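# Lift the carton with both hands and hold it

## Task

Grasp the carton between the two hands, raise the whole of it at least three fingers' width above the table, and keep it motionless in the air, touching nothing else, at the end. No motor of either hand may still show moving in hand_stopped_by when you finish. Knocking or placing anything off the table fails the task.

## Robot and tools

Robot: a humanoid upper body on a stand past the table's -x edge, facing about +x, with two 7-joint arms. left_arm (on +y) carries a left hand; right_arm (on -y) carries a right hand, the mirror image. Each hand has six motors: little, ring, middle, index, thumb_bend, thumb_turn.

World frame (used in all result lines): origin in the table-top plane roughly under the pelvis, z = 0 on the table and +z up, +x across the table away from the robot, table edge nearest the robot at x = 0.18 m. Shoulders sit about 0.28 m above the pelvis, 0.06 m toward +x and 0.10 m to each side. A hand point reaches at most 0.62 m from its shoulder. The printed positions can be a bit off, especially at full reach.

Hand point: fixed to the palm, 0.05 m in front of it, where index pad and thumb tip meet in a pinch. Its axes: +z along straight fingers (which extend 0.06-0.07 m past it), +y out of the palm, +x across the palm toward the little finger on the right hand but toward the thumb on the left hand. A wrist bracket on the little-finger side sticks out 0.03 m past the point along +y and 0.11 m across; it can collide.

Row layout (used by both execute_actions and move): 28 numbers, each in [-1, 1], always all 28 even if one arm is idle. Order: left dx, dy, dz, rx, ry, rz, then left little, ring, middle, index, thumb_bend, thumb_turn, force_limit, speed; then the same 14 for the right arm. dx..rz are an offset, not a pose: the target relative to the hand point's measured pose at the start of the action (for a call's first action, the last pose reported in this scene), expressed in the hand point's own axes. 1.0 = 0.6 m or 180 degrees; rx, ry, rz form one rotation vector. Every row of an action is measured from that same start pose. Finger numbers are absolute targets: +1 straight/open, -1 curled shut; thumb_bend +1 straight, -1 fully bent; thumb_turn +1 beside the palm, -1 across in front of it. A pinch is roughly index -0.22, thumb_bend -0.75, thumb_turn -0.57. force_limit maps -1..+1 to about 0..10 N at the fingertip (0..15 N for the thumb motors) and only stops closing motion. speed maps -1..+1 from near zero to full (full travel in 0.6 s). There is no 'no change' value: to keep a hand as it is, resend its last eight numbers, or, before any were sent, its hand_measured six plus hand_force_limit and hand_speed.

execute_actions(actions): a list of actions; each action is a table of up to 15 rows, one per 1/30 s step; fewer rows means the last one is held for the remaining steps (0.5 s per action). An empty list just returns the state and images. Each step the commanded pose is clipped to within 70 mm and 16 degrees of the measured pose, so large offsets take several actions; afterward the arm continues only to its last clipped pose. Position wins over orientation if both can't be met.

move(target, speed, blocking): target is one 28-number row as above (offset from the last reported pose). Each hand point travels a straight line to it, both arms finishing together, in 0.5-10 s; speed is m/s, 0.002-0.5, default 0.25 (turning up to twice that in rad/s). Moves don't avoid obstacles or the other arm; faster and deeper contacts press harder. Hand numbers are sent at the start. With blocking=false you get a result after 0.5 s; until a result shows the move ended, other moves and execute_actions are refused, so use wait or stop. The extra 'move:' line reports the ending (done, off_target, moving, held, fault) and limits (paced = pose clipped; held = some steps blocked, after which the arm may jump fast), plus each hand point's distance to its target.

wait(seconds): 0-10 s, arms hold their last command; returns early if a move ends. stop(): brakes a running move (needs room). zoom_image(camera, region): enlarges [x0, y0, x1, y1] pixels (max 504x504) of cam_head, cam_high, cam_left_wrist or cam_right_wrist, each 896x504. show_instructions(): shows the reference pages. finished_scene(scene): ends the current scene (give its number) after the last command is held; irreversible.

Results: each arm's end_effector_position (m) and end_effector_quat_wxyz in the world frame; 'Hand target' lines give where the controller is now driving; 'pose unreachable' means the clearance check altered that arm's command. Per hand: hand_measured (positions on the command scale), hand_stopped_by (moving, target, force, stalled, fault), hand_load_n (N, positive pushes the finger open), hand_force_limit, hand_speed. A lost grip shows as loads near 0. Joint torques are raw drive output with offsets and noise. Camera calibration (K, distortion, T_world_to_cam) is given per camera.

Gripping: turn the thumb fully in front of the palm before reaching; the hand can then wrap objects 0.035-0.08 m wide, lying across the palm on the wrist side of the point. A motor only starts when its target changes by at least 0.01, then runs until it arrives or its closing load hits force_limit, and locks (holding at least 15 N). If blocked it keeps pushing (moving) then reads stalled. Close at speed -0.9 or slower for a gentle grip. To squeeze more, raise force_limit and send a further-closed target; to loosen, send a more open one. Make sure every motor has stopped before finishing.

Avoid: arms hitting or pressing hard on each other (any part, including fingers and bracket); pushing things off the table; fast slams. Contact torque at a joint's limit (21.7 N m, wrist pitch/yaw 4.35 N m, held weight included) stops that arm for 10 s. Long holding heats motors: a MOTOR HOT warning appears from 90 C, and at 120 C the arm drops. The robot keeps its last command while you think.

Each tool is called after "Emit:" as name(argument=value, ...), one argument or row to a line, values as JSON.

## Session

Emit:
execute_actions(
  actions=[],
)

Scene clock: 0.00 s.
left_arm: end_effector_position=(+0.2119, +0.1488, +0.4275) hand_measured=(+1.000, +1.000, +1.000, +1.000, +1.000, +1.000) hand_load_n=(+0.0, +0.0, +0.0, +0.0, +0.0, +0.0) hand_stopped_by=(target, target, target, target, target, target) hand_force_limit=0.00 hand_speed=-0.80 end_effector_quat_wxyz=(+0.020, +0.134, -0.078, +0.988) | right_arm: end_effector_position=(+0.1321, -0.1001, +0.4486) hand_measured=(+1.000, +1.000, +1.000, +1.000, +1.000, +1.000) hand_load_n=(+0.0, +0.0, +0.0, +0.0, +0.0, +0.0) hand_stopped_by=(target, target, target, target, target, target) hand_force_limit=0.00 hand_speed=-0.80 end_effector_quat_wxyz=(+0.987, -0.152, -0.044, +0.040)
Joint positions: left_arm=[-0.091  0.435  0.228 -0.451 -0.493 -0.996 -0.183] | right_arm=[-0.174 -0.401 -0.271 -0.66   0.463 -1.06   0.265]
Joint velocities: left_arm=[-0.005 -0.003 -0.002  0.003  0.     0.     0.   ] | right_arm=[-0.005  0.014  0.002 -0.006 -0.005  0.     0.   ]
Joint torques (N m, as the arm reports them, + toward a larger angle): no reading
Hand target (left_arm): +0.212, +0.149, +0.427; +0.020, +0.134, -0.078, +0.988
Hand target (right_arm): +0.132, -0.100, +0.449; +0.987, -0.152, -0.044, +0.040
camera_calibration (this result's frames):
cam_left_wrist: T_world_to_cam=[[0.0103679, 0.996465, 0.0833667, -0.188174], [-0.962348, 0.0325901, -0.269861, 0.308619], [-0.271624, -0.0774298, 0.959284, -0.209773], [0, 0, 0, 1]] pos_world=[0.24197, 0.161208, 0.300203]
cam_right_wrist: T_world_to_cam=[[-0.130801, 0.975183, -0.178631, 0.207223], [-0.757738, -0.214526, -0.616289, 0.357348], [-0.639315, 0.0547444, 0.766993, -0.112247], [0, 0, 0, 1]] pos_world=[0.22612, -0.119275, 0.343339]

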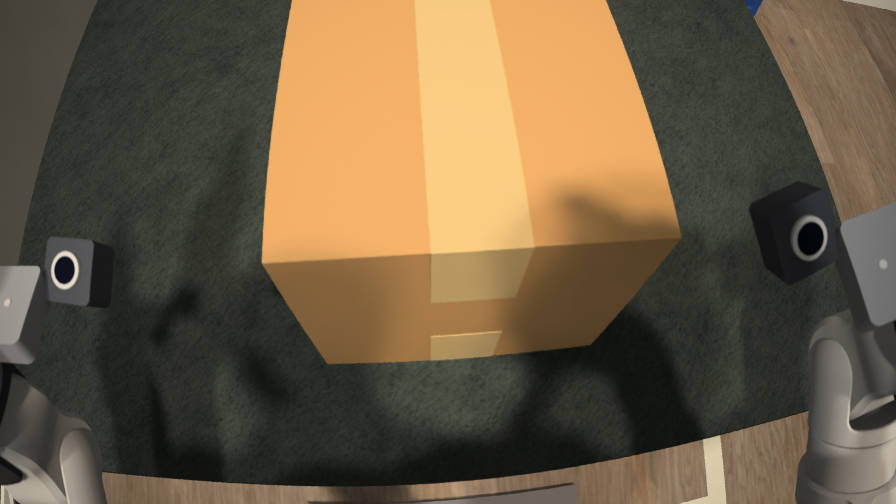

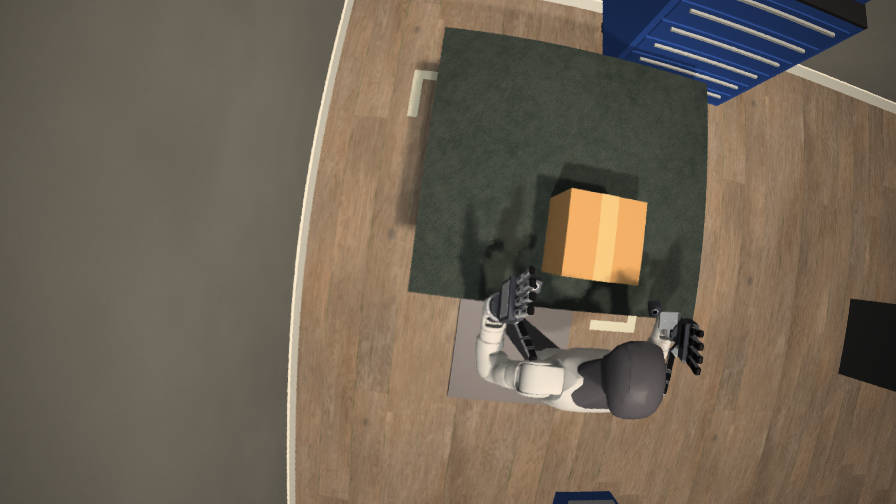

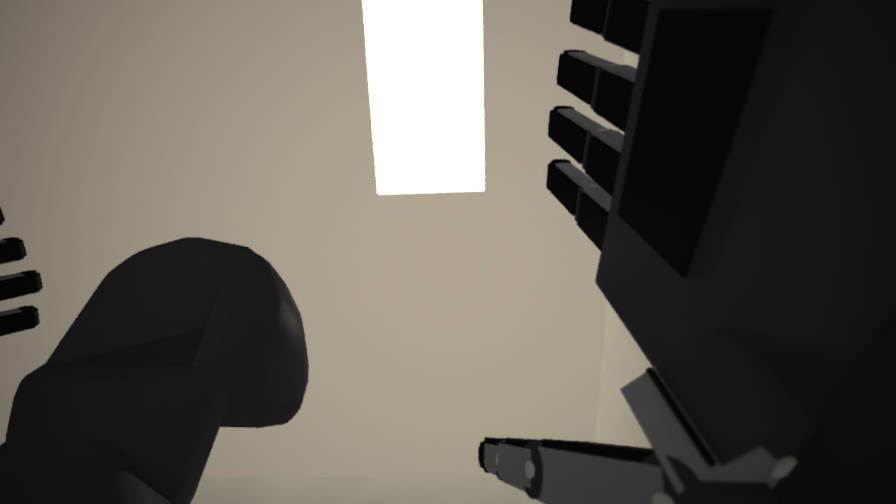

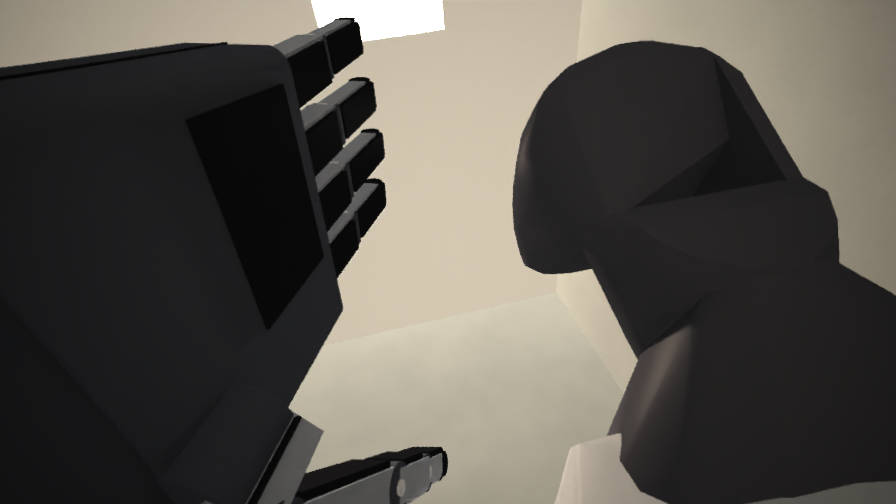

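Emit:
move(
  target=[-0.386,0.088,-0.295,0.037,-0.662,-0.049,0.8,0.8,0.8,0.8,1,1,0,-0.6,0.377,-0.013,-0.471,0.079,0.770,0.104,0.8,0.8,0.8,0.8,1,1,0,-0.6],
)

Scene clock: 17.07 s.
left_arm: end_effector_position=(+0.3794, +0.1277, +0.1827) hand_measured=(+0.800, +0.800, +0.800, +0.800, +1.000, +1.000) hand_load_n=(+0.0, +0.0, +0.0, +0.0, +0.0, +0.0) hand_stopped_by=(target, target, target, target, target, target) hand_force_limit=0.00 hand_speed=-0.60 end_effector_quat_wxyz=(-0.003, +0.913, -0.014, +0.409) | right_arm: end_effector_position=(+0.3911, -0.1720, +0.1975) hand_measured=(+0.800, +0.800, +0.800, +0.800, +1.000, +1.000) hand_load_n=(+0.0, +0.0, +0.0, +0.0, +0.0, +0.0) hand_stopped_by=(target, target, target, target, target, target) hand_force_limit=0.00 hand_speed=-0.60 end_effector_quat_wxyz=(+0.388, -0.005, +0.921, -0.021)
Joint positions: left_arm=[-0.356  1.301 -0.109 -0.738 -1.937  0.626  1.059] | right_arm=[-0.204 -1.249 -0.31  -0.528  1.986  0.973 -0.913]
Joint velocities: left_arm=[ 0.    -0.037  0.052  0.008 -0.003  0.041  0.019] | right_arm=[ 0.06  -0.135  0.063 -0.008 -0.006 -0.148  0.079]
Joint torques (N m, as the arm reports them, + toward a larger angle): left_arm=[-1.12  3.03  3.21 -0.26 -0.11 -0.52  0.02] | right_arm=[-1.87 -6.13 -4.31 -0.91  0.66 -1.03  0.06]
Hand target (left_arm): +0.380, +0.128, +0.183; -0.002, +0.913, -0.012, +0.408
Hand target (right_arm): +0.390, -0.170, +0.196; +0.385, -0.006, +0.923, -0.018
Off the commanded pose (left_arm): 0.011 m, 3 deg.
Off the commanded pose (right_arm): 0.006 m, 3 deg.
joint sent to its limit (left arm) — the command would take joint 5 (wrist roll) past its lower limit, so that joint was sent only as far as its limit.
joint sent to its limit (right arm) — the command would take joint 5 (wrist roll) past its upper limit, so that joint was sent only as far as its limit.
move: off_target (left_arm, right_arm)
camera_calibration (this result's frames):
cam_left_wrist: T_world_to_cam=[[-0.0135318, 0.995795, 0.0906048, -0.140588], [0.185209, -0.0865489, 0.97888, -0.243884], [0.982606, 0.0300268, -0.183259, -0.211921], [0, 0, 0, 1]] pos_world=[0.251502, 0.125252, 0.212635]
cam_right_wrist: T_world_to_cam=[[0.139142, 0.985551, -0.0965814, 0.14637], [0.161569, 0.0736296, 0.984111, -0.242604], [0.977003, -0.152536, -0.14899, -0.237034], [0, 0, 0, 1]] pos_world=[0.250414, -0.162549, 0.21757]

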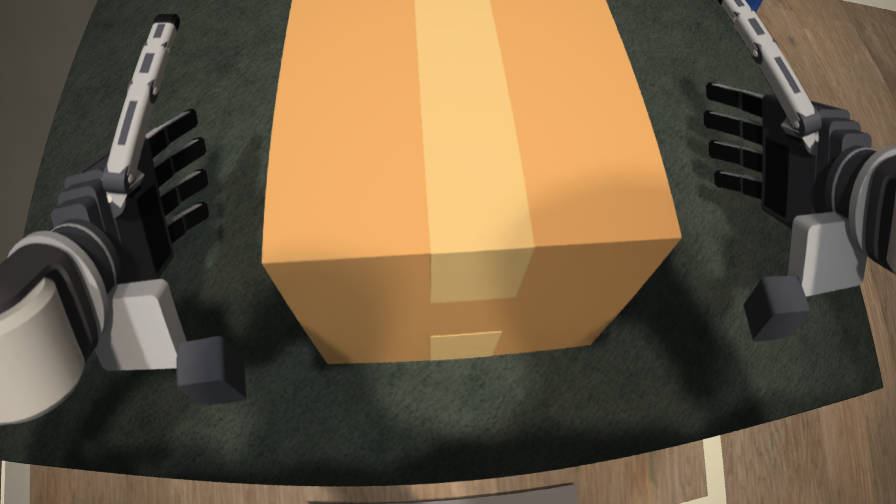

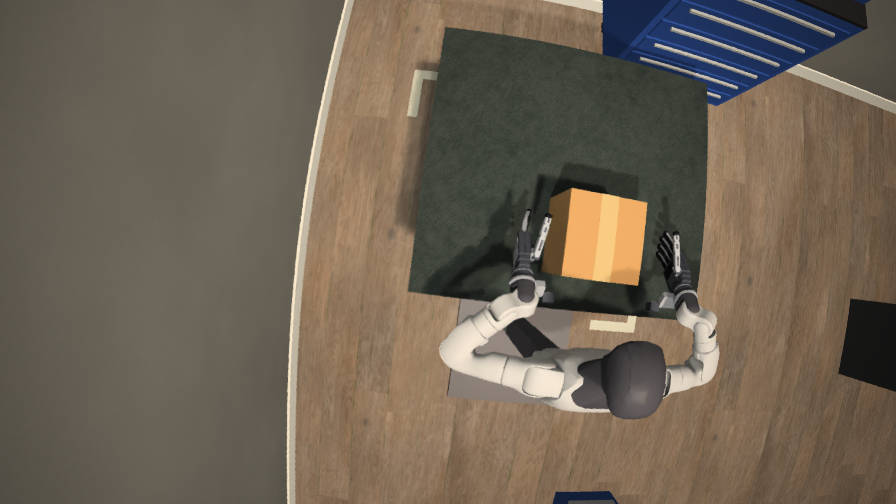

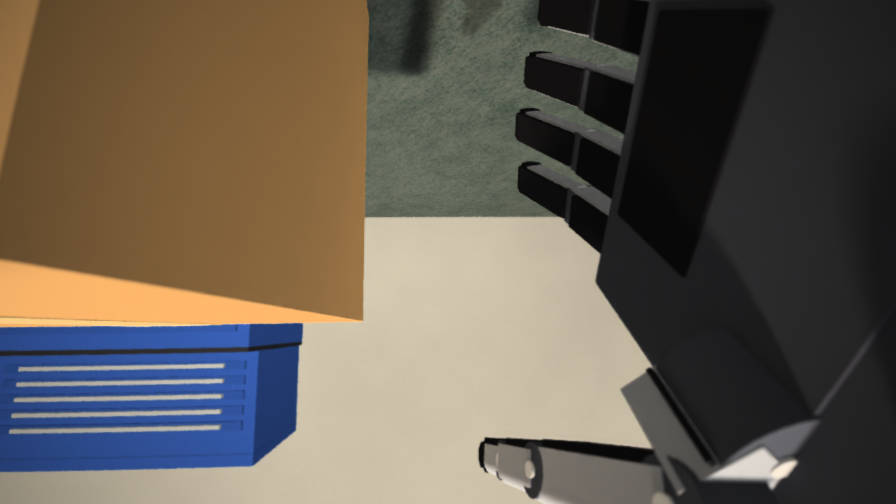

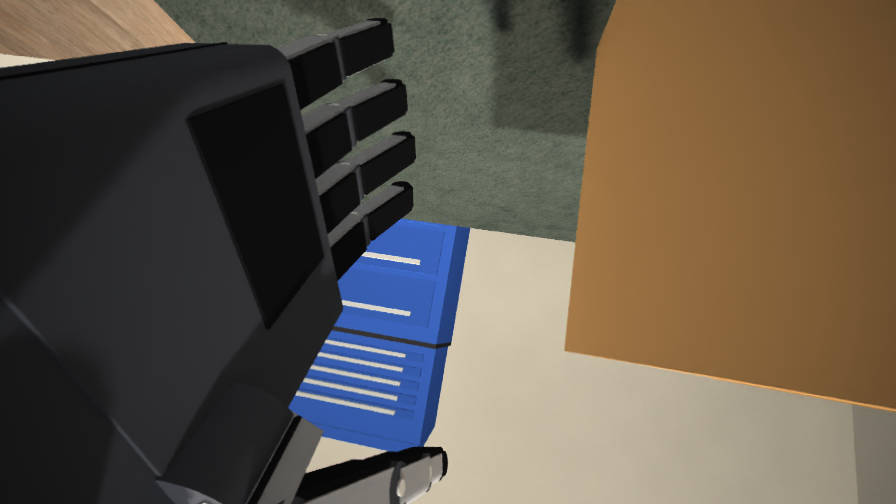

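Emit:
move(
  target=[-0.006,0.07,-0.04,-0.055,0.1,0,0.8,0.8,0.8,0.8,1,1,0,-0.6,0.035,0.07,-0.035,-0.055,-0.11,0,0.8,0.8,0.8,0.8,1,1,0,-0.6],
  speed=0.1,
)

Scene clock: 22.23 s.
left_arm: end_effector_position=(+0.3601, +0.0801, +0.2011) hand_measured=(+0.800, +0.800, +0.800, +0.800, +1.000, +1.000) hand_load_n=(+0.0, +0.0, +0.0, +0.0, +0.0, +0.0) hand_stopped_by=(target, target, target, target, target, target) hand_force_limit=0.00 hand_speed=-0.60 end_effector_quat_wxyz=(+0.084, +0.833, -0.045, +0.545) | right_arm: end_effector_position=(+0.3616, -0.1373, +0.2008) hand_measured=(+0.800, +0.800, +0.800, +0.800, +1.000, +1.000) hand_load_n=(+0.0, +0.0, +0.0, +0.0, +0.0, +0.0) hand_stopped_by=(target, target, target, target, target, target) hand_force_limit=0.00 hand_speed=-0.60 end_effector_quat_wxyz=(+0.543, -0.035, +0.837, +0.053)
Joint positions: left_arm=[-0.058  1.011 -0.17  -0.888 -1.231  0.444  0.731] | right_arm=[ 0.2   -0.782 -0.352 -0.826  1.124  0.699 -0.317]
Joint velocities: left_arm=[-0.009 -0.003  0.014 -0.009  0.008  0.    -0.002] | right_arm=[-0.012  0.    -0.002 -0.003  0.    -0.01   0.001]
Joint torques (N m, as the arm reports them, + toward a larger angle): left_arm=[-0.42  1.9   2.2  -1.71  0.98 -1.12 -0.23] | right_arm=[-0.69 -3.64 -3.31 -1.8   0.52 -1.48  0.1 ]
Hand target (left_arm): +0.360, +0.079, +0.201; +0.085, +0.832, -0.045, +0.546
Hand target (right_arm): +0.361, -0.137, +0.200; +0.543, -0.035, +0.837, +0.053
Off the commanded pose (left_arm): 0.008 m, 1 deg.
Off the commanded pose (right_arm): 0.009 m, 1 deg.
move: off_target (left_arm, right_arm)
camera_calibration (this result's frames):
cam_left_wrist: T_world_to_cam=[[0.109334, 0.993526, -0.0308735, -0.114764], [-0.13048, 0.0451359, 0.990423, -0.161568], [0.985404, -0.104258, 0.13457, -0.24236], [0, 0, 0, 1]] pos_world=[0.230289, 0.0960453, 0.189092]
cam_right_wrist: T_world_to_cam=[[0.026573, 0.998638, 0.0449047, 0.130698], [-0.190436, -0.0390408, 0.980923, -0.131194], [0.98134, -0.0346175, 0.189139, -0.255679], [0, 0, 0, 1]] pos_world=[0.222451, -0.144493, 0.171181]

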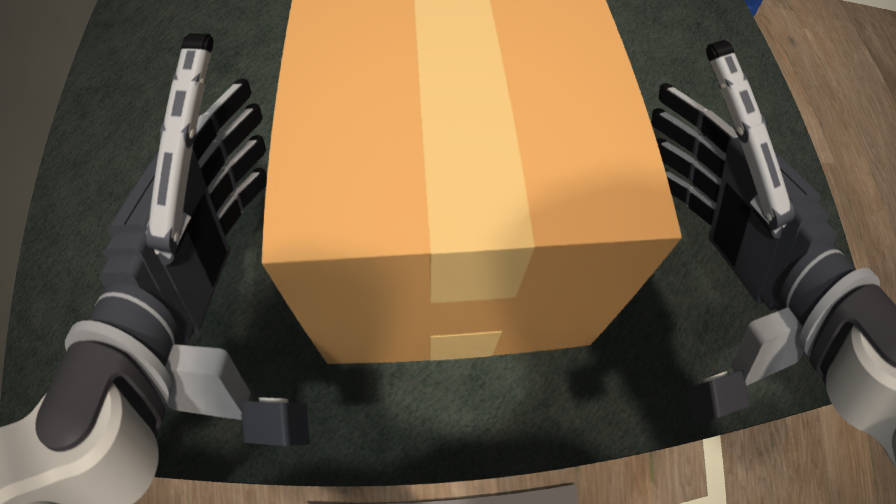

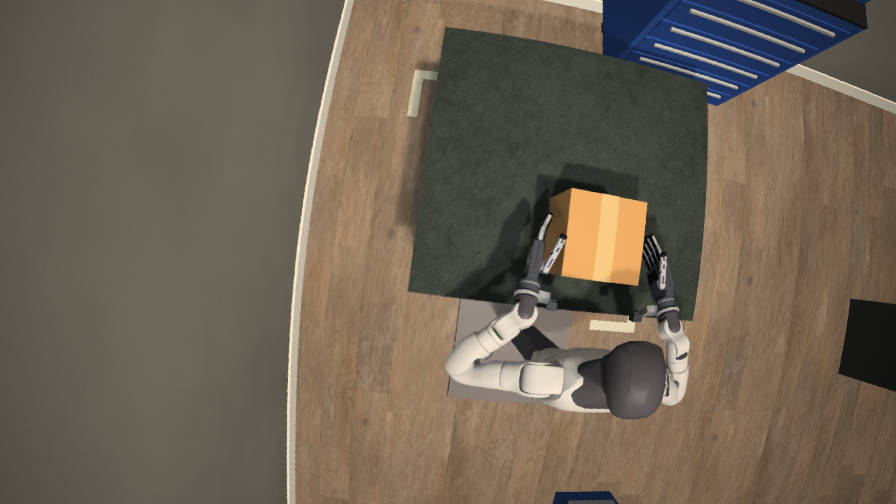

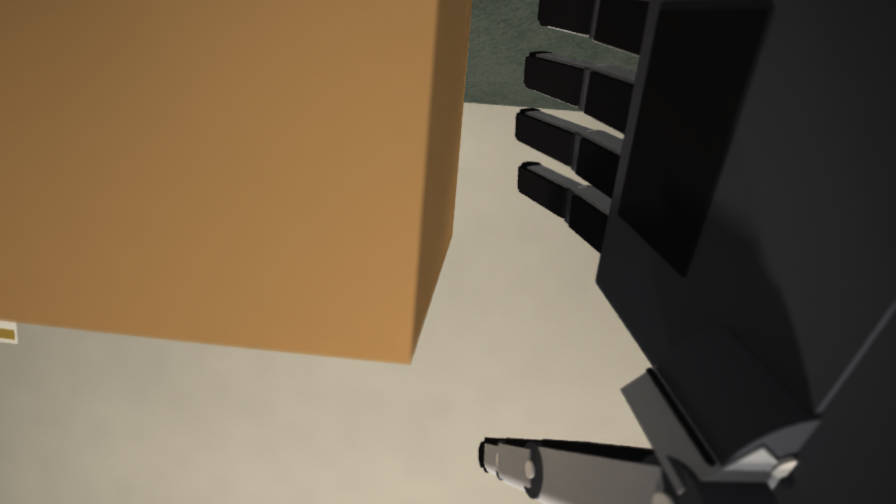

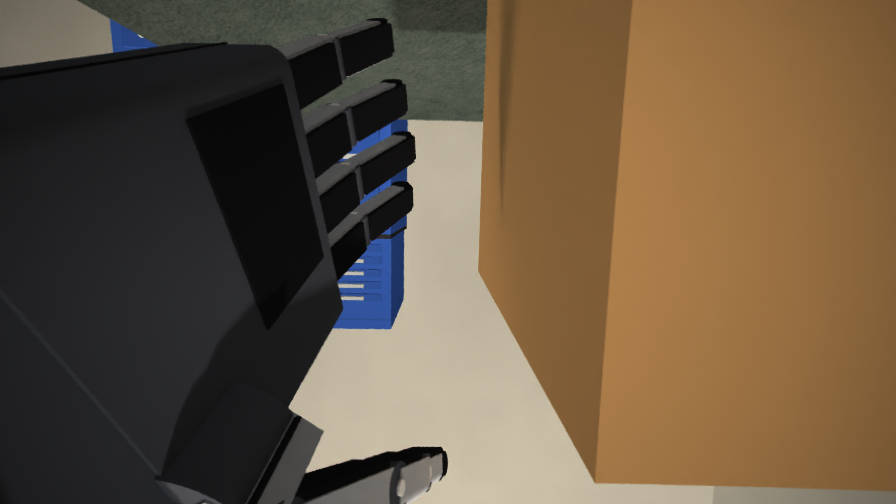

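Emit:
move(
  target=[0,0.105,0.025,0,0,0,0.8,0.8,0.8,0.8,1,1,0,-0.6,0,0.125,0.03,0,0,0,0.8,0.8,0.8,0.8,1,1,0,-0.6],
  speed=0.035,
)

Scene clock: 27.10 s.
left_arm: end_effector_position=(+0.3785, +0.0475, +0.2036) hand_measured=(+0.800, +0.800, +0.800, +0.800, +1.000, +1.000) hand_load_n=(+1.5, +3.5, +2.5, +0.0, +0.0, +0.0) hand_stopped_by=(target, target, target, target, target, target) hand_force_limit=0.00 hand_speed=-0.60 end_effector_quat_wxyz=(+0.029, +0.826, -0.020, +0.562) | right_arm: end_effector_position=(+0.3749, -0.0911, +0.1933) hand_measured=(+0.800, +0.800, +0.800, +0.800, +1.000, +1.000) hand_load_n=(+0.0, +0.0, +2.0, +1.5, +0.0, +0.0) hand_stopped_by=(target, target, target, target, target, target) hand_force_limit=0.00 hand_speed=-0.60 end_effector_quat_wxyz=(+0.545, -0.002, +0.839, +0.008)
Joint positions: left_arm=[-0.388  0.775 -0.474 -0.878 -1.176  0.589  1.157] | right_arm=[-0.067 -0.635  0.012 -0.931  1.097  0.822 -0.837]
Joint velocities: left_arm=[0.    0.003 0.    0.    0.    0.    0.007] | right_arm=[-0.002  0.003  0.    -0.006  0.006  0.    -0.012]
Joint torques (N m, as the arm reports them, + toward a larger angle): left_arm=[-1.74 -1.16 -0.44 -3.16 -1.14 -0.7  -2.47] | right_arm=[-2.33 -1.49  0.82 -3.02  1.26 -0.99  1.15]
Hand target (left_arm): +0.366, +0.022, +0.209; +0.079, +0.826, -0.042, +0.556
Hand target (right_arm): +0.365, -0.063, +0.196; +0.538, -0.027, +0.840, +0.058
Off the commanded pose (left_arm): 0.036 m, 7 deg.
Off the commanded pose (right_arm): 0.031 m, 6 deg.
move: off_target (left_arm, right_arm)
camera_calibration (this result's frames):
cam_left_wrist: T_world_to_cam=[[0.00487348, 0.999487, 0.0316394, -0.05778], [-0.166769, -0.0303844, 0.985528, -0.141922], [0.985984, -0.0100794, 0.166535, -0.275433], [0, 0, 0, 1]] pos_world=[0.248186, 0.050662, 0.187566]
cam_right_wrist: T_world_to_cam=[[0.129899, 0.991512, 0.00551938, 0.0527433], [-0.192702, 0.0197848, 0.981058, -0.113356], [0.972621, -0.128502, 0.193636, -0.27193], [0, 0, 0, 1]] pos_world=[0.23579, -0.0849964, 0.163573]

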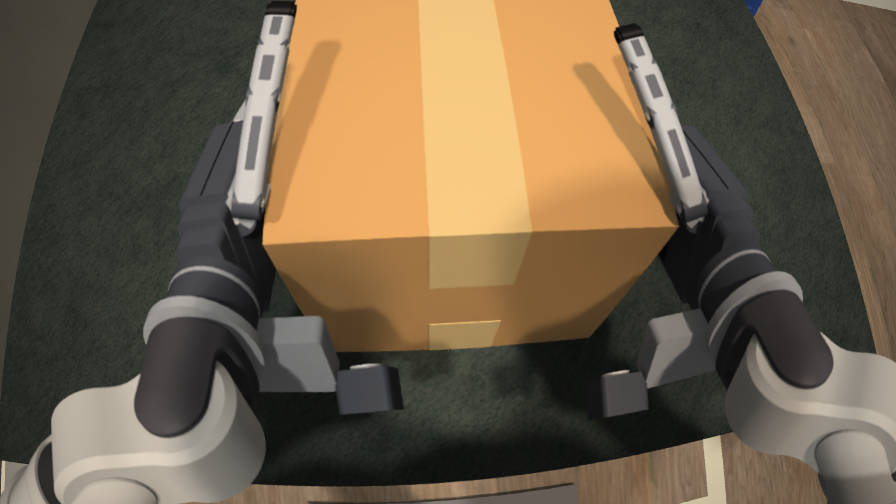

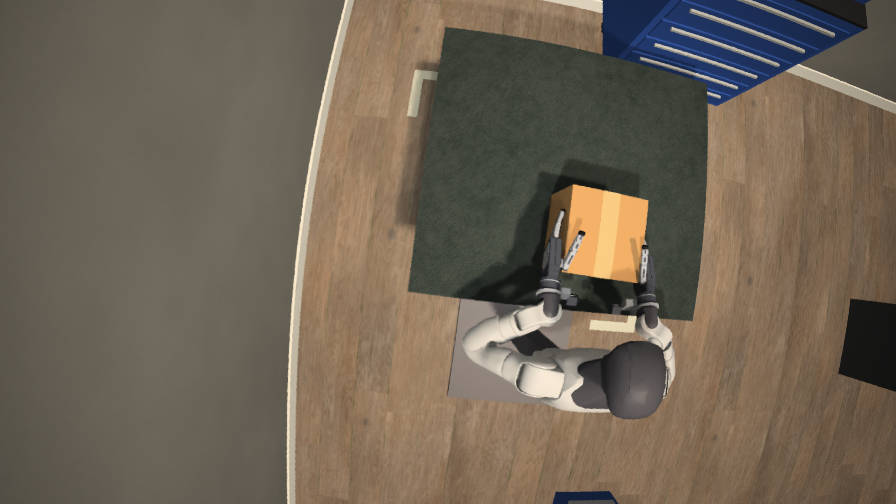

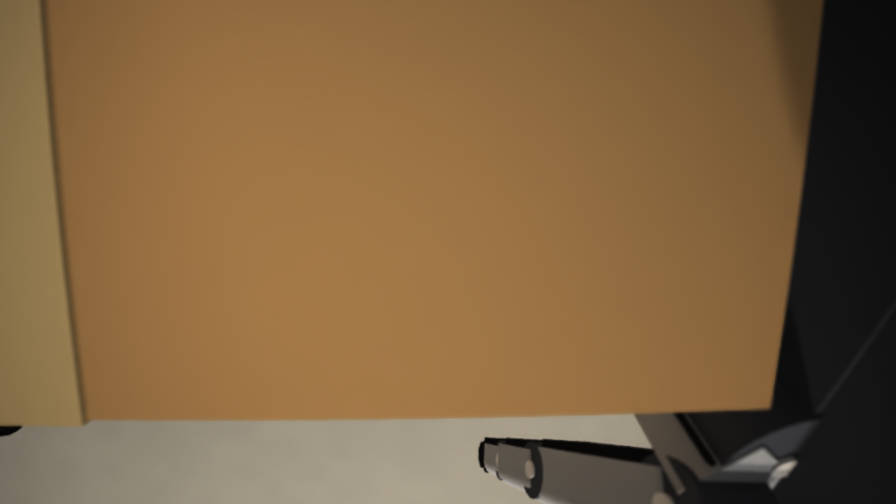

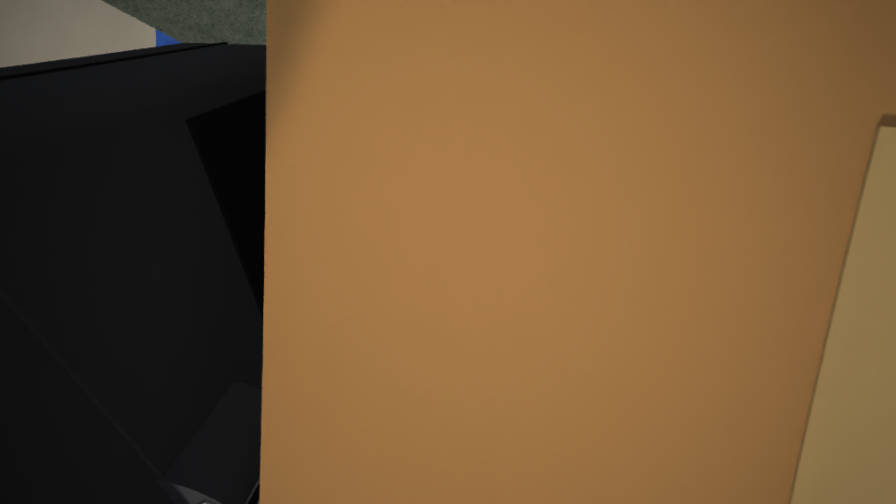

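Emit:
execute_actions(
  actions=[
    [[0,0.075,-0.015,-0.045,0,0,0.8,0.8,0.8,0.8,1,1,0,-0.6,0,0.075,-0.015,-0.045,0,0,0.8,0.8,0.8,0.8,1,1,0,-0.6]],
    [[0.033,0.075,-0.025,-0.045,0,0,0.8,0.8,0.8,0.8,1,1,0,-0.6,-0.04,0.075,-0.027,-0.045,0,0,0.8,0.8,0.8,0.8,1,1,0,-0.6]],
    [[0.033,0.075,-0.025,-0.045,0,0,0.8,0.8,0.8,0.8,1,1,0,-0.6,-0.04,0.075,-0.027,-0.045,0,0,0.8,0.8,0.8,0.8,1,1,0,-0.6]],
    [[0.033,0.075,-0.025,-0.045,0,0,0.8,0.8,0.8,0.8,1,1,0,-0.6,-0.04,0.075,-0.027,-0.045,0,0,0.8,0.8,0.8,0.8,1,1,0,-0.6]],
  ],
)

Scene clock: 34.73 s.
left_arm: end_effector_position=(+0.4129, +0.0305, +0.2865) hand_measured=(+0.800, +0.800, +0.800, +0.800, +1.000, +1.000) hand_load_n=(+6.0, +4.0, +0.5, +0.0, +0.0, +0.0) hand_stopped_by=(target, target, target, target, target, target) hand_force_limit=0.00 hand_speed=-0.60 end_effector_quat_wxyz=(+0.004, +0.789, -0.005, +0.615) | right_arm: end_effector_position=(+0.4085, -0.0959, +0.2895) hand_measured=(+0.800, +0.802, +0.800, +0.800, +1.000, +1.000) hand_load_n=(+1.0, +11.5, +0.5, +0.0, +0.0, +0.0) hand_stopped_by=(target, target, target, target, target, target) hand_force_limit=0.00 hand_speed=-0.60 end_effector_quat_wxyz=(+0.591, +0.065, +0.803, -0.043)
Joint positions: left_arm=[-0.852  0.663 -0.447 -0.808 -1.498  0.732  1.53 ] | right_arm=[-0.633 -0.647 -0.018 -0.908  1.739  0.941 -1.643]
Joint velocities: left_arm=[ 0.008  0.002 -0.002  0.    -0.003  0.     0.001] | right_arm=[-0.002  0.005  0.012  0.     0.044  0.    -0.045]
Joint torques (N m, as the arm reports them, + toward a larger angle): left_arm=[-4.52 -3.42  1.38 -4.05 -1.02 -1.32 -3.36] | right_arm=[-5.33  0.34 -0.43 -3.65  2.34 -1.08  2.07]
Hand target (left_arm): +0.393, -0.005, +0.287; +0.063, +0.792, -0.053, +0.606
Hand target (right_arm): +0.391, -0.051, +0.280; +0.572, -0.001, +0.820, +0.027
Off the commanded pose (left_arm): 0.045 m, 9 deg.
Off the commanded pose (right_arm): 0.049 m, 11 deg.
camera_calibration (this result's frames):
cam_left_wrist: T_world_to_cam=[[-0.054649, 0.997355, 0.0479186, -0.0236514], [-0.289112, -0.0617398, 0.955302, -0.158232], [0.955734, 0.0383524, 0.291722, -0.348136], [0, 0, 0, 1]] pos_world=[0.285687, 0.0271716, 0.253851]
cam_right_wrist: T_world_to_cam=[[0.293881, 0.955646, 0.0193514, -0.0218485], [-0.296545, 0.0719101, 0.952308, -0.145383], [0.908677, -0.285604, 0.304525, -0.344919], [0, 0, 0, 1]] pos_world=[0.276728, -0.0671764, 0.243909]

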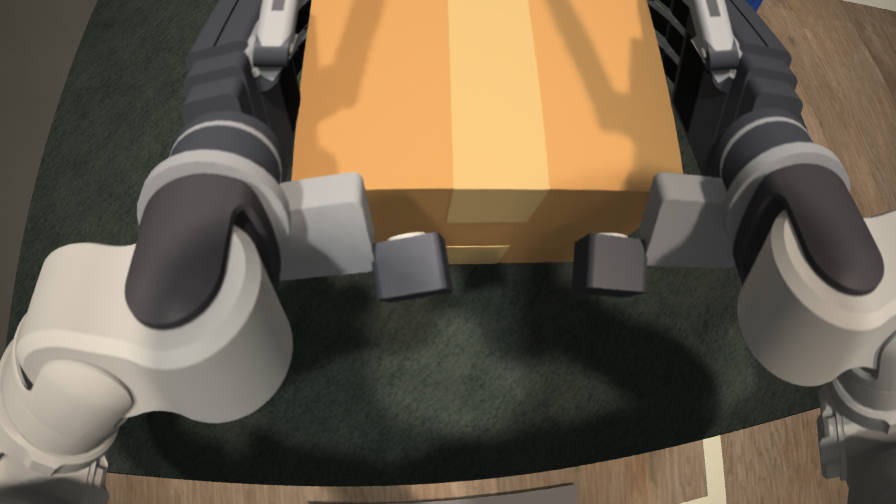

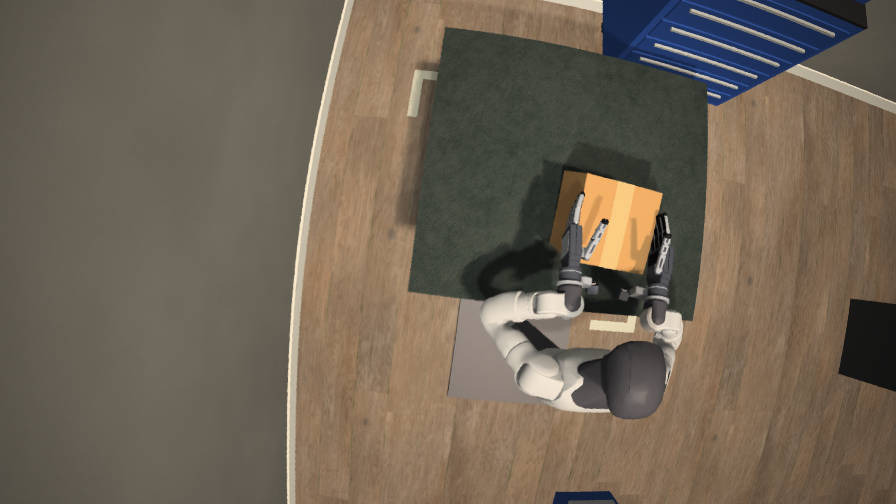

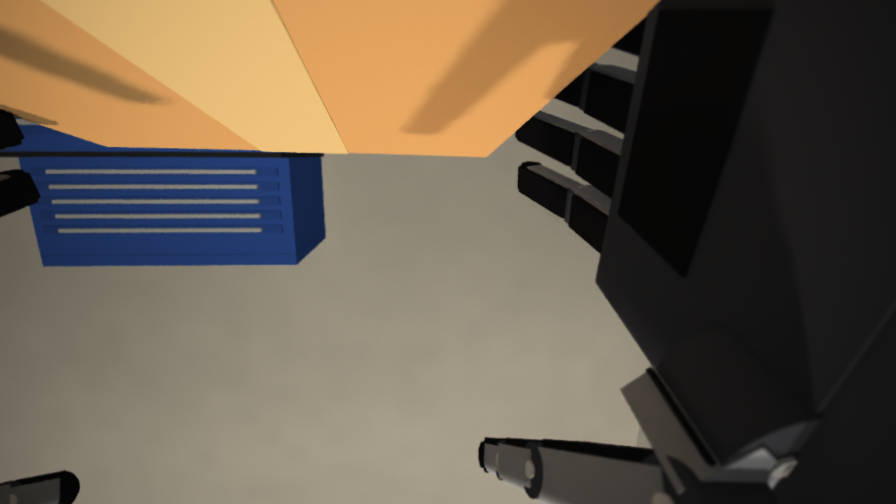

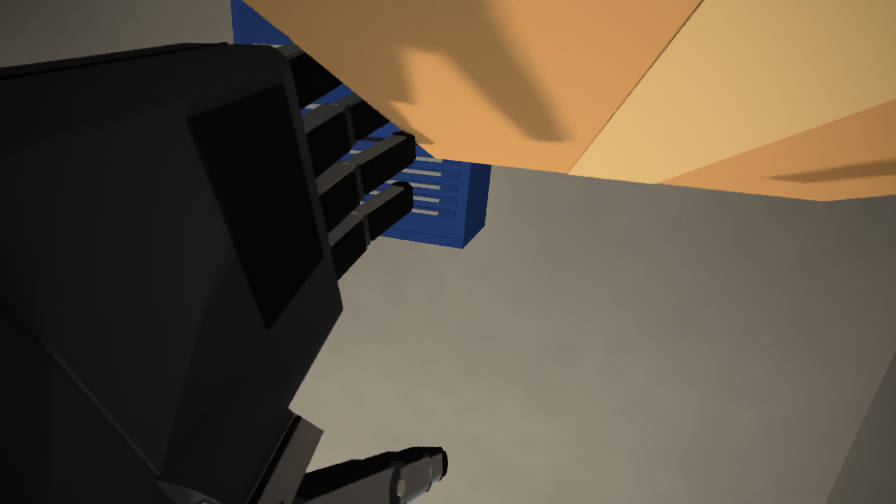

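Emit:
move(
  target=[-0.11,0.03,0.03,-0.03,0,0,0.8,0.8,0.8,0.8,1,1,0,-0.6,0.11,0.03,0.03,-0.04,0,0,0.8,0.8,0.8,0.8,1,1,0,-0.6],
  speed=0.05,
)

Emit:
move(
  target=[0,-0.08,-0.05,-0.04,0.08,0,0.4,0.4,0.4,0.4,1,1,0,-0.6,0,-0.08,-0.05,-0.06,-0.08,0,0.4,0.4,0.4,0.4,1,1,0,-0.6],
  speed=0.08,
)

Scene clock: 42.43 s.
left_arm: end_effector_position=(+0.4212, +0.0289, +0.2319) hand_measured=(+0.800, +0.800, +0.800, +0.800, +1.000, +1.000) hand_load_n=(+1.0, +1.5, +0.5, +0.0, +0.0, +0.0) hand_stopped_by=(target, target, target, target, target, target) hand_force_limit=0.00 hand_speed=-0.60 end_effector_quat_wxyz=(+0.012, +0.776, -0.011, +0.631) | right_arm: end_effector_position=(+0.4163, -0.1026, +0.2410) hand_measured=(+0.800, +0.800, +0.800, +0.800, +1.000, +1.000) hand_load_n=(+0.0, +0.0, +4.0, +0.0, +0.0, +0.0) hand_stopped_by=(target, target, target, target, target, target) hand_force_limit=0.00 hand_speed=-0.60 end_effector_quat_wxyz=(+0.620, +0.056, +0.782, -0.027)
Joint positions: left_arm=[-0.601  0.653 -0.6   -0.672 -0.979  0.521  1.131] | right_arm=[-0.276 -0.597  0.106 -0.842  0.995  0.719 -0.98 ]
Joint velocities: left_arm=[ 0.002  0.    -0.025  0.     0.    -0.007  0.   ] | right_arm=[ 0.003 -0.026  0.011 -0.003  0.006 -0.018  0.   ]
Joint torques (N m, as the arm reports them, + toward a larger angle): left_arm=[-1.18 -1.14 -1.07 -1.47 -1.49 -0.5  -2.02] | right_arm=[-1.63 -1.88  0.05 -1.79  1.08 -0.47  0.98]
Hand target (left_arm): +0.409, +0.006, +0.220; +0.050, +0.791, -0.036, +0.609
Hand target (right_arm): +0.410, -0.083, +0.227; +0.600, +0.033, +0.800, +0.003
Off the commanded pose (left_arm): 0.023 m, 5 deg.
Off the commanded pose (right_arm): 0.033 m, 6 deg.
move: off_target (left_arm, right_arm)
camera_calibration (this result's frames):
cam_left_wrist: T_world_to_cam=[[-0.0359707, 0.998488, 0.0415664, -0.0254285], [-0.329229, -0.0511114, 0.942866, -0.0842882], [0.943565, 0.0202307, 0.330569, -0.34344], [0, 0, 0, 1]] pos_world=[0.295393, 0.02803, 0.19406]
cam_right_wrist: T_world_to_cam=[[0.259716, 0.964471, 0.0484018, -0.00869541], [-0.367355, 0.0523208, 0.928608, -0.0632256], [0.893083, -0.258955, 0.367892, -0.345134], [0, 0, 0, 1]] pos_world=[0.287266, -0.0776799, 0.186105]

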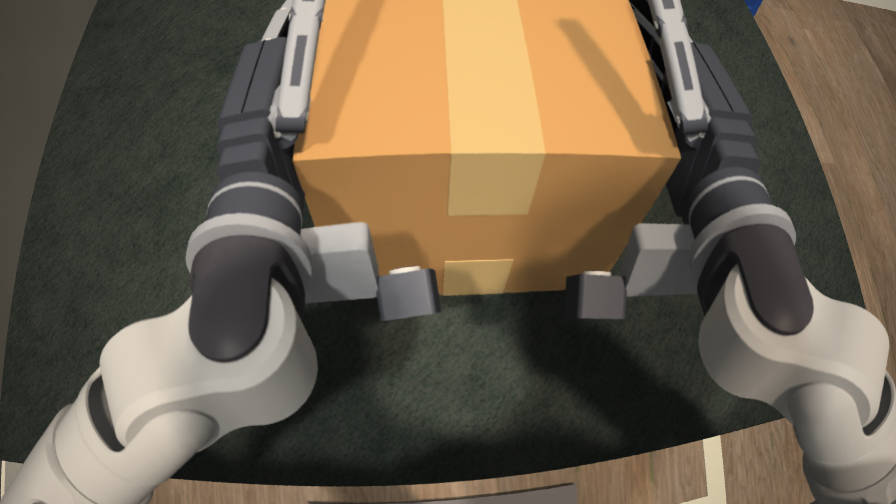

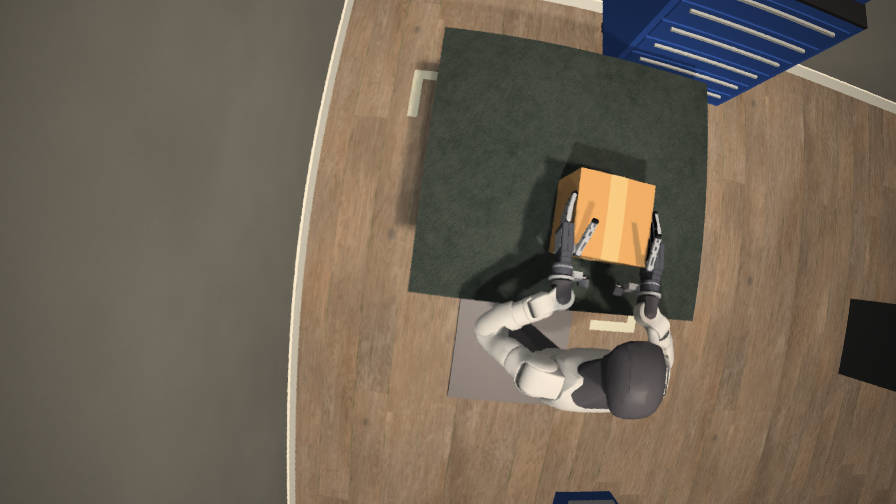

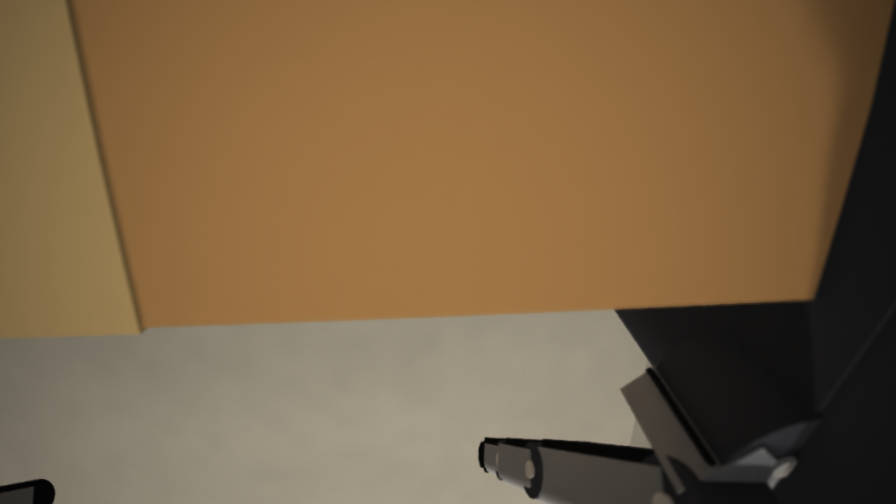

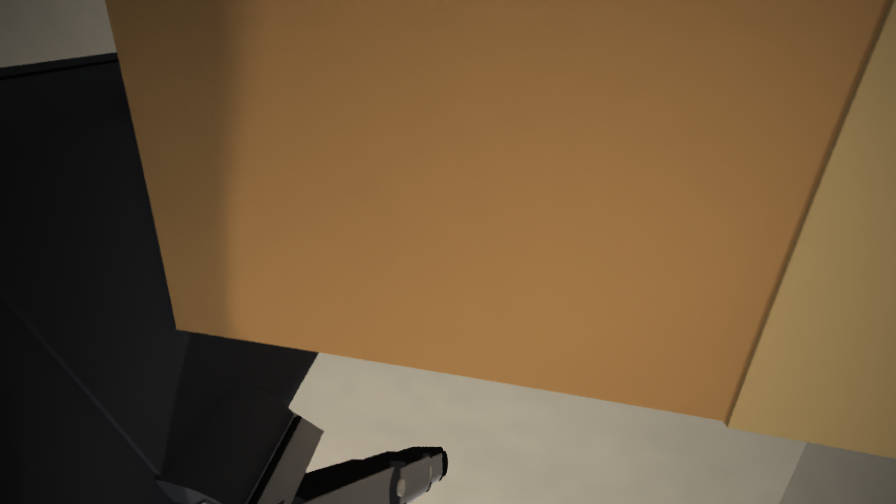

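Scene clock: 44.67 s.
left_arm: end_effector_position=(+0.3912, +0.0693, +0.2323) hand_measured=(+0.400, +0.400, +0.400, +0.400, +1.000, +1.000) hand_load_n=(+0.0, +0.0, +0.0, +0.0, +0.0, +0.0) hand_stopped_by=(target, target, target, target, target, target) hand_force_limit=0.00 hand_speed=-0.60 end_effector_quat_wxyz=(+0.074, +0.698, -0.047, +0.711) | right_arm: end_effector_position=(+0.3841, -0.1496, +0.2546) hand_measured=(+0.400, +0.400, +0.400, +0.400, +1.000, +1.000) hand_load_n=(+0.0, +0.0, +0.0, +0.0, +0.0, +0.0) hand_stopped_by=(target, target, target, target, target, target) hand_force_limit=0.00 hand_speed=-0.60 end_effector_quat_wxyz=(+0.721, -0.007, +0.692, +0.036)
Joint positions: left_arm=[-0.225  0.881 -0.548 -0.531 -0.67  -0.095  0.622] | right_arm=[ 0.156 -0.712 -0.058 -0.576  0.722 -0.011 -0.24 ]
Joint velocities: left_arm=[ 0.015  0.006  0.003  0.002 -0.002 -0.007  0.   ] | right_arm=[-0.012  0.006  0.002 -0.003 -0.002 -0.012  0.   ]
Joint torques (N m, as the arm reports them, + toward a larger angle): left_arm=[-0.47  2.3   2.58 -2.16  1.12 -1.15 -0.14] | right_arm=[-0.94 -3.75 -3.68 -1.89  0.32 -1.59  0.05]
Hand target (left_arm): +0.391, +0.070, +0.232; +0.072, +0.697, -0.049, +0.712
Hand target (right_arm): +0.384, -0.150, +0.254; +0.721, -0.008, +0.692, +0.034
Off the commanded pose (left_arm): 0.010 m, 2 deg.
Off the commanded pose (right_arm): 0.009 m, 1 deg.
move: off_target (left_arm, right_arm)
camera_calibration (this result's frames):
cam_left_wrist: T_world_to_cam=[[0.0934357, 0.995606, -0.00616818, -0.106189], [-0.530021, 0.0549839, 0.8462, 0.00111375], [0.842821, -0.0757961, 0.532829, -0.316987], [0, 0, 0, 1]] pos_world=[0.277675, 0.0816345, 0.167302]
cam_right_wrist: T_world_to_cam=[[0.0695027, 0.992749, 0.0980719, 0.109071], [-0.607534, -0.0358532, 0.793484, 0.028187], [0.791247, -0.114731, 0.600637, -0.332123], [0, 0, 0, 1]] pos_world=[0.272335, -0.145374, 0.166423]

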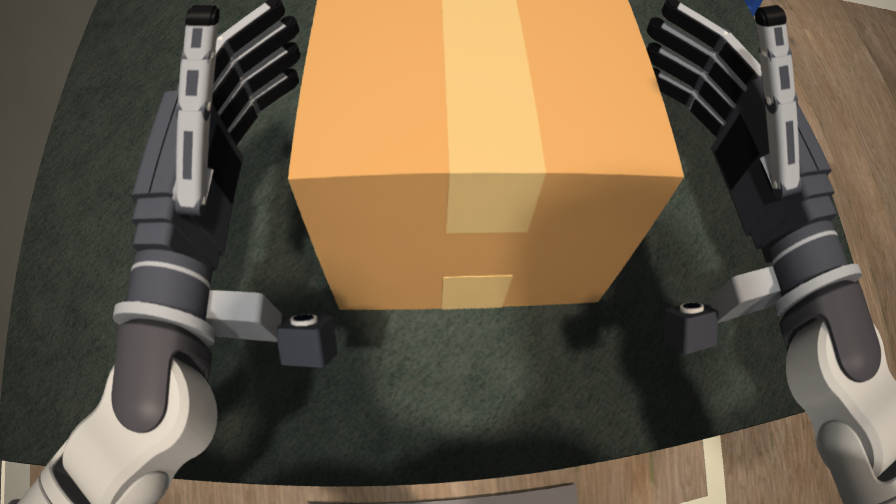

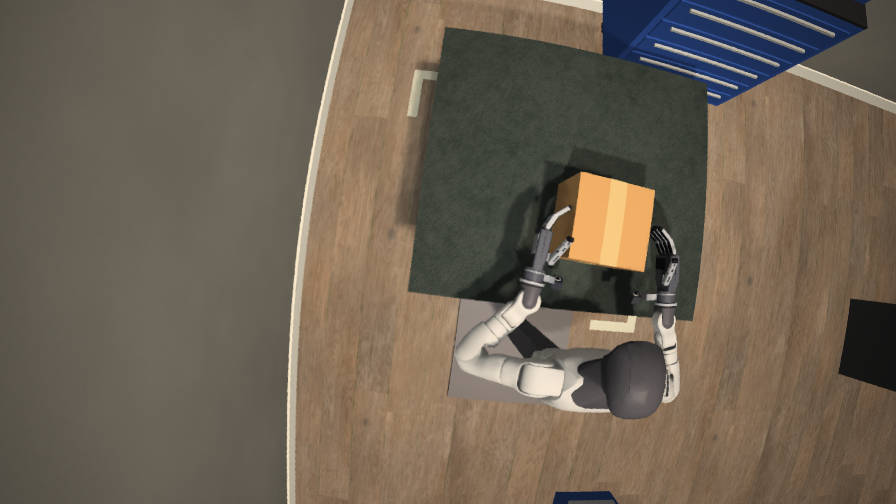

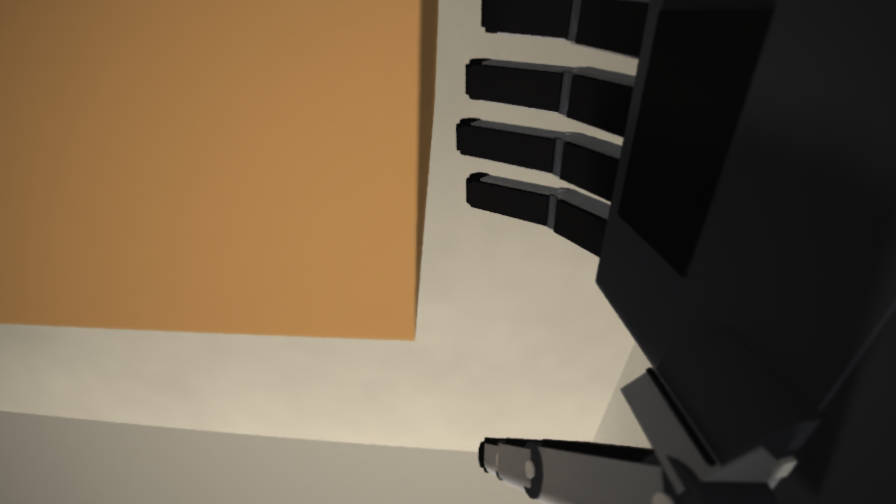

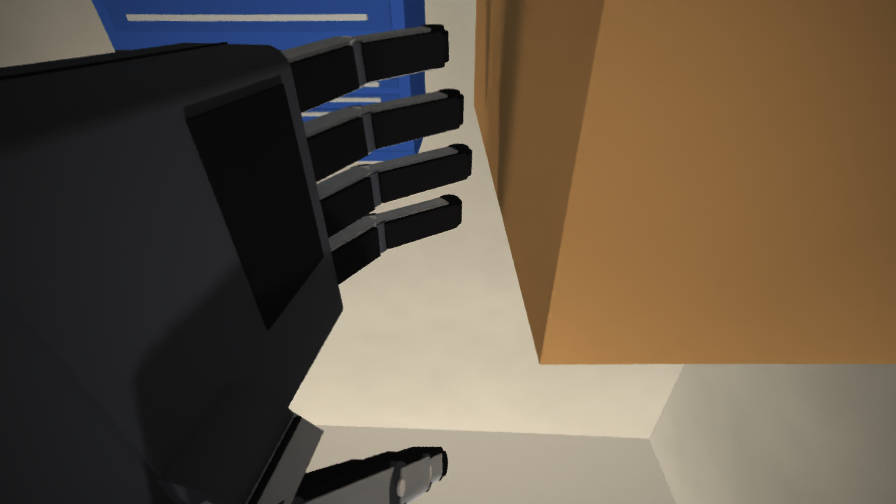

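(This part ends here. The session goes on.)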